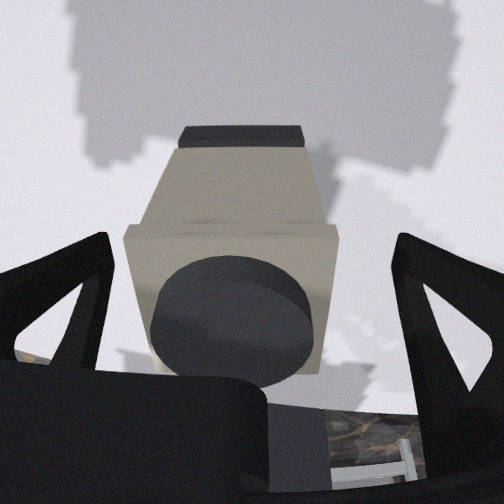

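Call:
execute_actions([
  {"arm1":{"joints":{"joint1_rad":-1.515,"joint2_rad":2.135,"joint4_rad":-0.85}},"arm3":{"joints":{"joint2_rad":2.42}}},
], cameras=["arm1_cam_wrist","arm3_cam_wrist"])

Scene clock: 107.60 s.
Joint torques (N m, as the arm reports them, + toward a larger angle): arm1=[  1.33 -16.42   6.65   0.48  -0.13  -0.13] | arm2=[  0.75 -24.88   9.55  -0.16   0.17  -0.08] | arm3=[  1.37 -12.29   8.56   1.22  -0.21   0.12] | arm4=[  1.22 -22.68  12.05  -0.26  -0.06  -0.09]
Motor temperatures (°C, as the motors report them): arm1=[27 35 34 25 24 23] | arm2=[24 36 35 27 25 23] | arm3=[26 37 37 24 22 26] | arm4=[26 36 33 25 25 25]
arm1.joint_positions: joint1_rad=-1.529 joint2_rad=+2.108 joint3_rad=+1.440 joint4_rad=-0.862 joint5_rad=+0.000 joint6_rad=-0.043 gripper_m=+0.093
arm1.joint_status: all done
arm1.hand: x=+0.8845 y=-0.5927 z=+0.8050 quat_wxyz=(+0.013, -0.778, +0.628, +0.013) (m; scene frame)
arm2.joint_positions: joint1_rad=+2.413 joint2_rad=+2.099 joint3_rad=+1.897 joint4_rad=-1.336 joint5_rad=-0.003 joint6_rad=+0.006 gripper_m=+0.093
arm2.joint_status: not commanded
arm2.hand: x=+1.4141 y=-0.0180 z=+1.0078 quat_wxyz=(-0.008, -0.065, -0.998, -0.002) (m; scene frame)
arm3.joint_positions: joint1_rad=-1.266 joint2_rad=+2.353 joint3_rad=+1.751 joint4_rad=-0.970 joint5_rad=+0.002 joint6_rad=-0.006 gripper_m=+0.040
arm3.joint_status: all done
arm3.hand: x=-0.8908 y=+0.5865 z=+0.8186 quat_wxyz=(-0.004, -0.995, -0.100, -0.007) (m; scene frame)
arm4.joint_positions: joint1_rad=-0.404 joint2_rad=+2.015 joint3_rad=+1.736 joint4_rad=-1.242 joint5_rad=+0.001 joint6_rad=+0.036 gripper_m=+0.093
arm4.joint_status: not commanded
arm4.hand: x=-1.3964 y=+1.0096 z=+1.0136 quat_wxyz=(-0.010, +0.638, -0.770, -0.017) (m; scene frame)
pictures: arm1_cam_wrist, arm3_cam_wrist
camera_calibration (this result's frames):
arm1_cam_wrist: T_world_to_cam=[[0.976221, 0.21646, 0.011689, -0.747242], [0.17355, -0.812734, 0.556186, -1.07715], [0.129892, -0.540932, -0.830975, 0.355368], [0, 0, 0, 1]] pos_world=[0.870254, -0.521459, 0.903133]
arm3_cam_wrist: T_world_to_cam=[[-0.199976, 0.979689, -0.014799, -0.738737], [0.788105, 0.169807, 0.591655, 0.122801], [0.582151, 0.106654, -0.806055, 1.24172], [0, 0, 0, 1]] pos_world=[-0.967376, 0.570447, 0.917304]
Images, in order (width x height): arm1_cam_wrist 504x504, arm3_cam_wrist 504x504.

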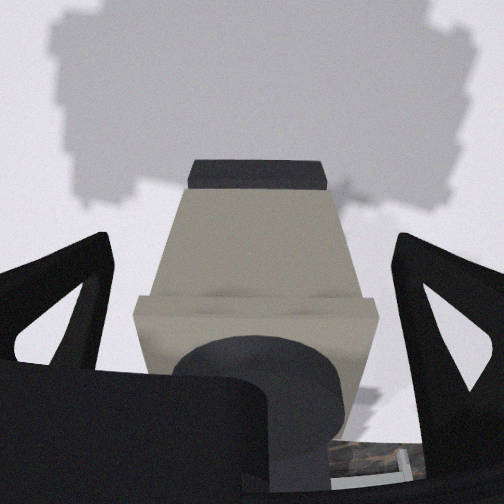

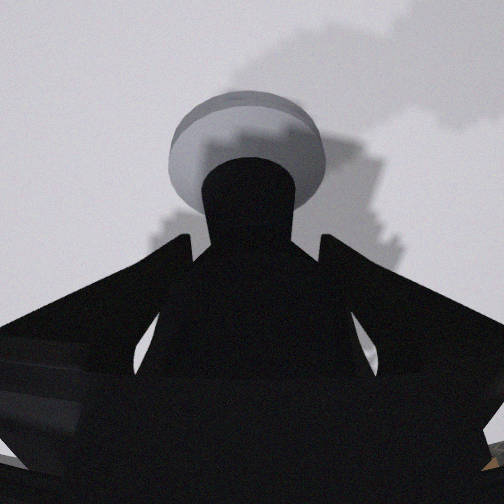

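Call:
execute_actions([
  {"arm1":{"joints":{"gripper_m":0.03}},"arm3":{"joints":{"joint2_rad":2.35,"gripper_m":0.05}}},
], cameras=["arm3_cam_wrist"])

Scene clock: 108.50 s.
Joint torques (N m, as the arm reports them, + toward a larger angle): arm1=[  1.38 -16.52   6.68   0.47  -0.14  -0.13] | arm2=[  1.07 -24.48   9.5   -0.2    0.16  -0.05] | arm3=[  1.53 -17.79   8.5    1.05  -0.12   0.11] | arm4=[  1.13 -22.64  12.06  -0.24  -0.06  -0.09]
Motor temperatures (°C, as the motors report them): arm1=[27 35 34 25 24 23] | arm2=[24 36 35 27 25 23] | arm3=[26 37 37 24 22 26] | arm4=[26 36 34 25 25 25]
arm1.joint_positions: joint1_rad=-1.529 joint2_rad=+2.108 joint3_rad=+1.440 joint4_rad=-0.862 joint5_rad=+0.001 joint6_rad=-0.043 gripper_m=+0.045
arm1.joint_status: gripper_m off_target (ended at +0.045, target +0.030)
arm1.hand: x=+0.8846 y=-0.5927 z=+0.8050 quat_wxyz=(+0.013, -0.778, +0.628, +0.013) (m; scene frame)
arm2.joint_positions: joint1_rad=+2.413 joint2_rad=+2.099 joint3_rad=+1.897 joint4_rad=-1.336 joint5_rad=-0.003 joint6_rad=+0.006 gripper_m=+0.093
arm2.joint_status: not commanded
arm2.hand: x=+1.4141 y=-0.0180 z=+1.0078 quat_wxyz=(-0.008, -0.065, -0.998, -0.002) (m; scene frame)
arm3.joint_positions: joint1_rad=-1.265 joint2_rad=+2.355 joint3_rad=+1.752 joint4_rad=-0.967 joint5_rad=+0.000 joint6_rad=-0.006 gripper_m=+0.050
arm3.joint_status: all done
arm3.hand: x=-0.8913 y=+0.5858 z=+0.8177 quat_wxyz=(-0.005, -0.995, -0.100, -0.006) (m; scene frame)
arm4.joint_positions: joint1_rad=-0.404 joint2_rad=+2.015 joint3_rad=+1.736 joint4_rad=-1.242 joint5_rad=+0.001 joint6_rad=+0.036 gripper_m=+0.093
arm4.joint_status: not commanded
arm4.hand: x=-1.3964 y=+1.0096 z=+1.0136 quat_wxyz=(-0.010, +0.638, -0.770, -0.017) (m; scene frame)
pictures: arm3_cam_wrist
camera_calibration (this result's frames):
arm3_cam_wrist: T_world_to_cam=[[-0.200336, 0.979591, -0.0163139, -0.737259], [0.788981, 0.171181, 0.59009, 0.125004], [0.58084, 0.105345, -0.807173, 1.24187], [0, 0, 0, 1]] pos_world=[-0.967652, 0.569989, 0.916612]
Images, in order (width x height): arm3_cam_wrist 504x504.

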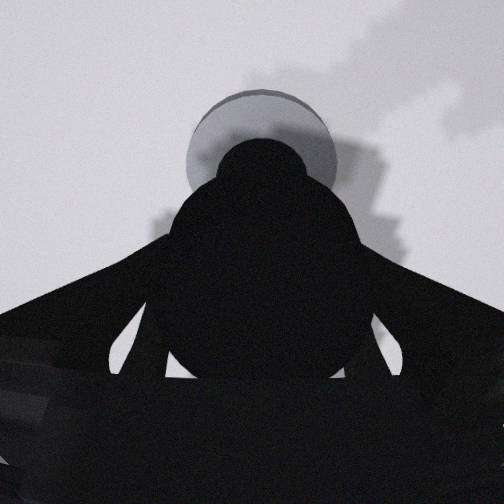

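Upright now.

Call:
execute_actions([
  {"arm3":{"joints":{"gripper_m":0.093}},"arm1":{"joints":{"joint2_rad":1.82,"joint4_rad":-1.15}}},
], cameras=[])

Call:
execute_actions([
  {"arm1":{"joints":{"joint1_rad":1.45,"joint2_rad":1.93,"joint3_rad":1.68,"joint4_rad":-1.25}},"arm3":{"joints":{"joint2_rad":2.05,"joint4_rad":-1.26}}},
], cameras=[])

Call:
execute_actions([
  {"arm1":{"joints":{"joint2_rad":2.15,"joint4_rad":-0.99}},"arm3":{"joints":{"joint1_rad":0.0}},"arm4":{"joints":{"joint1_rad":-0.8}}},
], cameras=[])

Call:
execute_actions([
  {"arm1":{"joints":{"joint2_rad":2.22,"joint4_rad":-0.96}},"arm4":{"joints":{"joint1_rad":-1.5,"joint2_rad":2.1,"joint3_rad":1.7,"joint4_rad":-1.15}}},
], cameras=["arm1_cam_wrist","arm4_cam_wrist"])

Scene clock: 110.10 s.
Joint torques (N m, as the arm reports them, + toward a larger angle): arm1=[  1.4  -14.33   8.23  -0.3   -0.13  -0.13] | arm2=[  1.12 -24.25   9.44  -0.13   0.15  -0.06] | arm3=[  1.19 -17.67   8.48   1.07  -0.14   0.13] | arm4=[  1.21 -22.78  12.05  -0.25  -0.06  -0.09]
Motor temperatures (°C, as the motors report them): arm1=[27 36 34 25 24 23] | arm2=[24 36 35 27 25 23] | arm3=[26 37 36 24 22 26] | arm4=[26 36 34 25 25 25]
arm1.joint_positions: joint1_rad=-1.529 joint2_rad=+1.801 joint3_rad=+1.435 joint4_rad=-1.139 joint5_rad=+0.001 joint6_rad=-0.043 gripper_m=+0.045
arm1.joint_status: all done
arm1.hand: x=+0.8905 y=-0.6285 z=+0.9679 quat_wxyz=(+0.021, -0.778, +0.628, +0.022) (m; scene frame)
arm2.joint_positions: joint1_rad=+2.413 joint2_rad=+2.099 joint3_rad=+1.897 joint4_rad=-1.336 joint5_rad=-0.003 joint6_rad=+0.006 gripper_m=+0.093
arm2.joint_status: not commanded
arm2.hand: x=+1.4141 y=-0.0180 z=+1.0078 quat_wxyz=(-0.008, -0.065, -0.998, -0.002) (m; scene frame)
arm3.joint_positions: joint1_rad=-1.265 joint2_rad=+2.355 joint3_rad=+1.752 joint4_rad=-0.967 joint5_rad=+0.000 joint6_rad=-0.006 gripper_m=+0.093
arm3.joint_status: all done
arm3.hand: x=-0.8913 y=+0.5858 z=+0.8177 quat_wxyz=(-0.005, -0.995, -0.100, -0.006) (m; scene frame)
arm4.joint_positions: joint1_rad=-0.404 joint2_rad=+2.015 joint3_rad=+1.736 joint4_rad=-1.242 joint5_rad=+0.001 joint6_rad=+0.036 gripper_m=+0.093
arm4.joint_status: not commanded
arm4.hand: x=-1.3964 y=+1.0096 z=+1.0136 quat_wxyz=(-0.010, +0.638, -0.770, -0.017) (m; scene frame)
pictures: none
No camera images: the call's "cameras" was empty. Leave "cameras" out to get every camera's image.

Scene clock: 112.60 s.
Joint torques (N m, as the arm reports them, + toward a larger angle): arm1=[ -0.23 -19.15  10.16  -0.38  -0.08  -0.11] | arm2=[  0.91 -24.6    9.66  -0.21   0.14  -0.08] | arm3=[  1.44 -14.81   9.55   0.56  -0.13   0.12] | arm4=[  1.22 -22.62  12.05  -0.24  -0.06  -0.09]
Motor temperatures (°C, as the motors report them): arm1=[27 36 35 25 24 23] | arm2=[24 36 35 27 25 23] | arm3=[26 37 37 24 22 26] | arm4=[26 36 34 25 25 25]
arm1.joint_positions: joint1_rad=+1.460 joint2_rad=+1.939 joint3_rad=+1.646 joint4_rad=-1.239 joint5_rad=-0.001 joint6_rad=-0.045 gripper_m=+0.045
arm1.joint_status: all done
arm1.hand: x=+0.9912 y=-1.7643 z=+0.9730 quat_wxyz=(-0.015, -0.685, -0.728, +0.014) (m; scene frame)
arm2.joint_positions: joint1_rad=+2.413 joint2_rad=+2.099 joint3_rad=+1.897 joint4_rad=-1.336 joint5_rad=-0.003 joint6_rad=+0.006 gripper_m=+0.093
arm2.joint_status: not commanded
arm2.hand: x=+1.4141 y=-0.0180 z=+1.0078 quat_wxyz=(-0.008, -0.065, -0.998, -0.002) (m; scene frame)
arm3.joint_positions: joint1_rad=-1.265 joint2_rad=+2.040 joint3_rad=+1.753 joint4_rad=-1.251 joint5_rad=+0.000 joint6_rad=-0.006 gripper_m=+0.093
arm3.joint_status: all done
arm3.hand: x=-0.8702 y=+0.5922 z=+1.0136 quat_wxyz=(-0.006, -0.995, -0.100, +0.010) (m; scene frame)
arm4.joint_positions: joint1_rad=-0.404 joint2_rad=+2.015 joint3_rad=+1.736 joint4_rad=-1.242 joint5_rad=+0.001 joint6_rad=+0.036 gripper_m=+0.093
arm4.joint_status: not commanded
arm4.hand: x=-1.3964 y=+1.0096 z=+1.0136 quat_wxyz=(-0.010, +0.638, -0.770, -0.017) (m; scene frame)
pictures: none
No camera images: the call's "cameras" was empty. Leave "cameras" out to get every camera's image.

Scene clock: 114.27 s.
Joint torques (N m, as the arm reports them, + toward a larger angle): arm1=[ -0.56 -22.19   9.5    0.49  -0.08  -0.11] | arm2=[  1.22 -24.41   9.56  -0.25   0.16  -0.05] | arm3=[ -0.25 -14.97   9.62   0.5   -0.01   0.1 ] | arm4=[ -0.29 -22.63  12.01  -0.24  -0.08  -0.09]
Motor temperatures (°C, as the motors report them): arm1=[27 36 35 25 24 23] | arm2=[24 36 35 27 25 23] | arm3=[26 37 37 24 22 26] | arm4=[26 36 34 25 25 25]
arm1.joint_positions: joint1_rad=+1.460 joint2_rad=+2.170 joint3_rad=+1.646 joint4_rad=-1.002 joint5_rad=-0.001 joint6_rad=-0.045 gripper_m=+0.045
arm1.joint_status: all done
arm1.hand: x=+0.9920 y=-1.8012 z=+0.8383 quat_wxyz=(-0.018, -0.685, -0.728, +0.016) (m; scene frame)
arm2.joint_positions: joint1_rad=+2.413 joint2_rad=+2.099 joint3_rad=+1.897 joint4_rad=-1.336 joint5_rad=-0.003 joint6_rad=+0.006 gripper_m=+0.093
arm2.joint_status: not commanded
arm2.hand: x=+1.4141 y=-0.0180 z=+1.0078 quat_wxyz=(-0.008, -0.065, -0.998, -0.002) (m; scene frame)
arm3.joint_positions: joint1_rad=+0.010 joint2_rad=+2.044 joint3_rad=+1.753 joint4_rad=-1.251 joint5_rad=-0.002 joint6_rad=-0.006 gripper_m=+0.093
arm3.joint_status: all done
arm3.hand: x=-0.3175 y=+0.0883 z=+1.0229 quat_wxyz=(-0.018, -0.740, -0.672, +0.008) (m; scene frame)
arm4.joint_positions: joint1_rad=-0.794 joint2_rad=+2.015 joint3_rad=+1.736 joint4_rad=-1.242 joint5_rad=+0.002 joint6_rad=+0.036 gripper_m=+0.093
arm4.joint_status: all done
arm4.hand: x=-1.1689 y=+0.9271 z=+1.0109 quat_wxyz=(-0.013, +0.477, -0.879, -0.011) (m; scene frame)
pictures: none
No camera images: the call's "cameras" was empty. Leave "cameras" out to get every camera's image.

Scene clock: 115.93 s.
Joint torques (N m, as the arm reports them, + toward a larger angle): arm1=[ -0.52 -18.76   9.38   0.5   -0.08  -0.11] | arm2=[  0.72 -24.63   9.77  -0.14   0.17  -0.08] | arm3=[ -0.18 -15.11   9.62   0.51   0.     0.12] | arm4=[  0.43 -23.89   9.09   0.63  -0.06  -0.09]
Motor temperatures (°C, as the motors report them): arm1=[27 36 35 25 24 23] | arm2=[24 36 35 27 25 23] | arm3=[26 37 37 24 22 26] | arm4=[26 36 34 25 25 25]
arm1.joint_positions: joint1_rad=+1.460 joint2_rad=+2.198 joint3_rad=+1.646 joint4_rad=-0.972 joint5_rad=-0.001 joint6_rad=-0.045 gripper_m=+0.045
arm1.joint_status: all done
arm1.hand: x=+0.9921 y=-1.8038 z=+0.8213 quat_wxyz=(-0.018, -0.685, -0.728, +0.017) (m; scene frame)
arm2.joint_positions: joint1_rad=+2.413 joint2_rad=+2.099 joint3_rad=+1.897 joint4_rad=-1.336 joint5_rad=-0.003 joint6_rad=+0.006 gripper_m=+0.093
arm2.joint_status: not commanded
arm2.hand: x=+1.4141 y=-0.0180 z=+1.0078 quat_wxyz=(-0.008, -0.065, -0.998, -0.002) (m; scene frame)
arm3.joint_positions: joint1_rad=+0.010 joint2_rad=+2.044 joint3_rad=+1.753 joint4_rad=-1.251 joint5_rad=-0.002 joint6_rad=-0.006 gripper_m=+0.093
arm3.joint_status: not commanded
arm3.hand: x=-0.3175 y=+0.0883 z=+1.0229 quat_wxyz=(-0.018, -0.740, -0.672, +0.008) (m; scene frame)
arm4.joint_positions: joint1_rad=-1.494 joint2_rad=+2.102 joint3_rad=+1.702 joint4_rad=-1.158 joint5_rad=+0.002 joint6_rad=+0.036 gripper_m=+0.093
arm4.joint_status: all done
arm4.hand: x=-0.8992 y=+0.5933 z=+0.9453 quat_wxyz=(+0.002, +0.146, -0.989, +0.003) (m; scene frame)
pictures: arm1_cam_wrist, arm4_cam_wrist
camera_calibration (this result's frames):
arm1_cam_wrist: T_world_to_cam=[[-0.997682, -0.0676467, 0.0073583, 0.859114], [-0.0526864, 0.836389, 0.545598, 1.1186], [-0.0430623, 0.543945, -0.838015, 1.83414], [0, 0, 0, 1]] pos_world=[0.99504, -1.87514, 0.920409]
arm4_cam_wrist: T_world_to_cam=[[0.294927, -0.9555, -0.00614297, 0.840555], [-0.76661, -0.240452, 0.595392, -1.10679], [-0.570374, -0.170888, -0.803412, 0.470314], [0, 0, 0, 1]] pos_world=[-0.828127, 0.617391, 1.042]
Images, in order (width x height): arm1_cam_wrist 504x504, arm4_cam_wrist 504x504.

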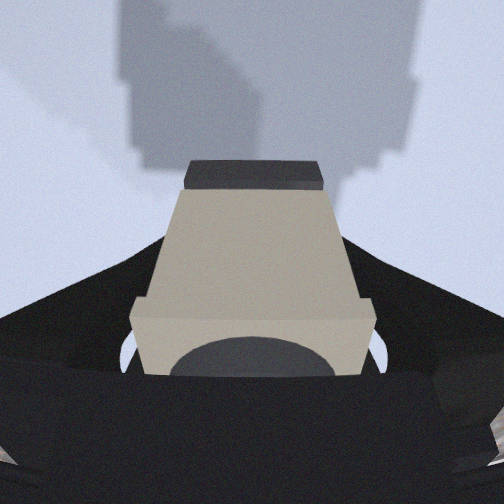

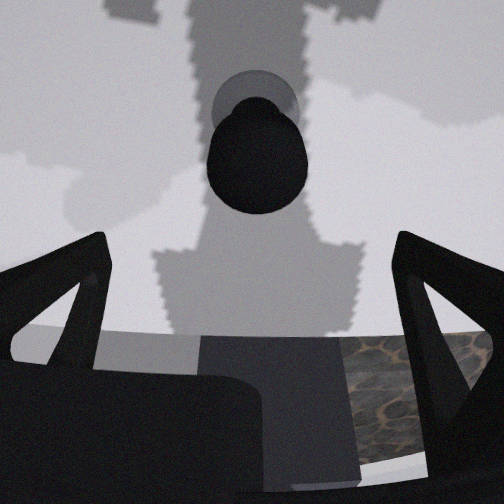

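Call:
execute_actions([
  {"arm1":{"joints":{"joint2_rad":2.255,"joint4_rad":-0.95}},"arm4":{"joints":{"joint2_rad":2.22,"joint3_rad":1.65,"joint4_rad":-0.98}}},
], cameras=["arm4_cam_wrist"])

Scene clock: 117.10 s.
Joint torques (N m, as the arm reports them, + toward a larger angle): arm1=[ -0.52 -18.13   9.22   0.34  -0.09  -0.11] | arm2=[  0.64 -24.8    9.64  -0.09   0.16  -0.06] | arm3=[ -0.1  -14.95   9.63   0.6    0.     0.12] | arm4=[ -0.2  -23.74   9.02   0.79  -0.06  -0.09]
Motor temperatures (°C, as the motors report them): arm1=[27 36 35 25 24 23] | arm2=[24 36 35 27 25 23] | arm3=[26 37 37 24 22 26] | arm4=[26 36 34 25 25 25]
arm1.joint_positions: joint1_rad=+1.460 joint2_rad=+2.223 joint3_rad=+1.646 joint4_rad=-0.959 joint5_rad=-0.001 joint6_rad=-0.045 gripper_m=+0.045
arm1.joint_status: all done
arm1.hand: x=+0.9920 y=-1.8025 z=+0.8059 quat_wxyz=(-0.014, -0.685, -0.728, +0.013) (m; scene frame)
arm2.joint_positions: joint1_rad=+2.413 joint2_rad=+2.099 joint3_rad=+1.897 joint4_rad=-1.336 joint5_rad=-0.003 joint6_rad=+0.006 gripper_m=+0.093
arm2.joint_status: not commanded
arm2.hand: x=+1.4141 y=-0.0180 z=+1.0078 quat_wxyz=(-0.008, -0.065, -0.998, -0.002) (m; scene frame)
arm3.joint_positions: joint1_rad=+0.010 joint2_rad=+2.044 joint3_rad=+1.753 joint4_rad=-1.251 joint5_rad=-0.002 joint6_rad=-0.006 gripper_m=+0.093
arm3.joint_status: not commanded
arm3.hand: x=-0.3175 y=+0.0883 z=+1.0229 quat_wxyz=(-0.018, -0.740, -0.672, +0.008) (m; scene frame)
arm4.joint_positions: joint1_rad=-1.494 joint2_rad=+2.221 joint3_rad=+1.642 joint4_rad=-0.996 joint5_rad=+0.002 joint6_rad=+0.036 gripper_m=+0.093
arm4.joint_status: all done
arm4.hand: x=-0.9034 y=+0.5915 z=+0.8536 quat_wxyz=(+0.010, +0.146, -0.989, +0.004) (m; scene frame)
pictures: arm4_cam_wrist
camera_calibration (this result's frames):
arm4_cam_wrist: T_world_to_cam=[[0.294789, -0.955546, -0.00567287, 0.839046], [-0.757719, -0.237368, 0.607881, -1.06034], [-0.582204, -0.174898, -0.794008, 0.377656], [0, 0, 0, 1]] pos_world=[-0.83091, 0.616107, 0.949184]
Images, in order (width x height): arm4_cam_wrist 504x504.

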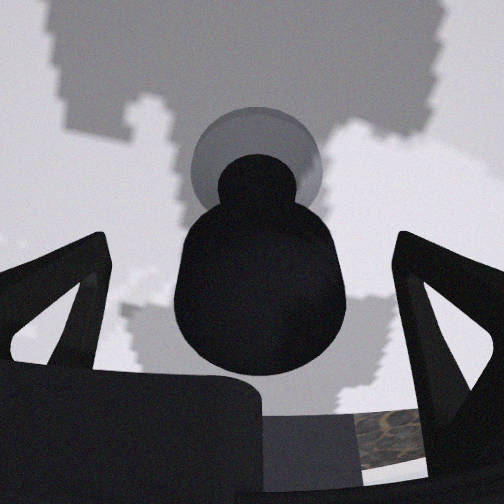

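Call:
execute_actions([
  {"arm1":{"joints":{"joint2_rad":2.24,"gripper_m":0.093}},"arm4":{"joints":{"joint2_rad":2.265,"joint4_rad":-0.96}}},
], cameras=["arm4_cam_wrist"])

Scene clock: 117.93 s.
Joint torques (N m, as the arm reports them, + toward a larger angle): arm1=[ -0.55 -19.42   9.26   0.34  -0.09  -0.11] | arm2=[  1.2  -24.7    9.59  -0.19   0.17  -0.05] | arm3=[ -0.43 -15.03   9.65   0.55   0.     0.12] | arm4=[ -0.28 -22.03   9.1    0.87  -0.06  -0.09]
Motor temperatures (°C, as the motors report them): arm1=[27 36 35 25 24 23] | arm2=[24 36 35 27 25 23] | arm3=[26 37 37 24 22 26] | arm4=[26 36 34 25 25 25]
arm1.joint_positions: joint1_rad=+1.460 joint2_rad=+2.223 joint3_rad=+1.646 joint4_rad=-0.959 joint5_rad=-0.001 joint6_rad=-0.045 gripper_m=+0.093
arm1.joint_status: all done
arm1.hand: x=+0.9920 y=-1.8025 z=+0.8059 quat_wxyz=(-0.014, -0.685, -0.728, +0.013) (m; scene frame)
arm2.joint_positions: joint1_rad=+2.413 joint2_rad=+2.099 joint3_rad=+1.897 joint4_rad=-1.336 joint5_rad=-0.003 joint6_rad=+0.006 gripper_m=+0.093
arm2.joint_status: not commanded
arm2.hand: x=+1.4141 y=-0.0180 z=+1.0078 quat_wxyz=(-0.008, -0.065, -0.998, -0.002) (m; scene frame)
arm3.joint_positions: joint1_rad=+0.010 joint2_rad=+2.044 joint3_rad=+1.753 joint4_rad=-1.251 joint5_rad=-0.002 joint6_rad=-0.006 gripper_m=+0.093
arm3.joint_status: not commanded
arm3.hand: x=-0.3175 y=+0.0883 z=+1.0229 quat_wxyz=(-0.018, -0.740, -0.672, +0.008) (m; scene frame)
arm4.joint_positions: joint1_rad=-1.494 joint2_rad=+2.246 joint3_rad=+1.642 joint4_rad=-0.976 joint5_rad=+0.002 joint6_rad=+0.036 gripper_m=+0.093
arm4.joint_status: all done
arm4.hand: x=-0.9038 y=+0.5913 z=+0.8387 quat_wxyz=(+0.012, +0.146, -0.989, +0.005) (m; scene frame)
pictures: arm4_cam_wrist
camera_calibration (this result's frames):
arm4_cam_wrist: T_world_to_cam=[[0.294747, -0.95556, -0.00552335, 0.838744], [-0.754861, -0.236377, 0.61181, -1.05285], [-0.585926, -0.176159, -0.790986, 0.360397], [0, 0, 0, 1]] pos_world=[-0.830808, 0.616087, 0.933847]
Images, in order (width x height): arm4_cam_wrist 504x504.

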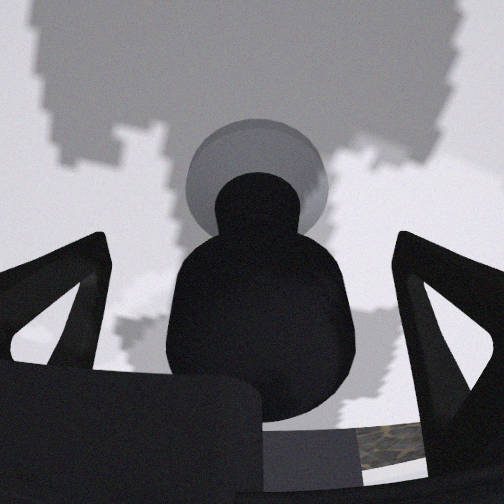

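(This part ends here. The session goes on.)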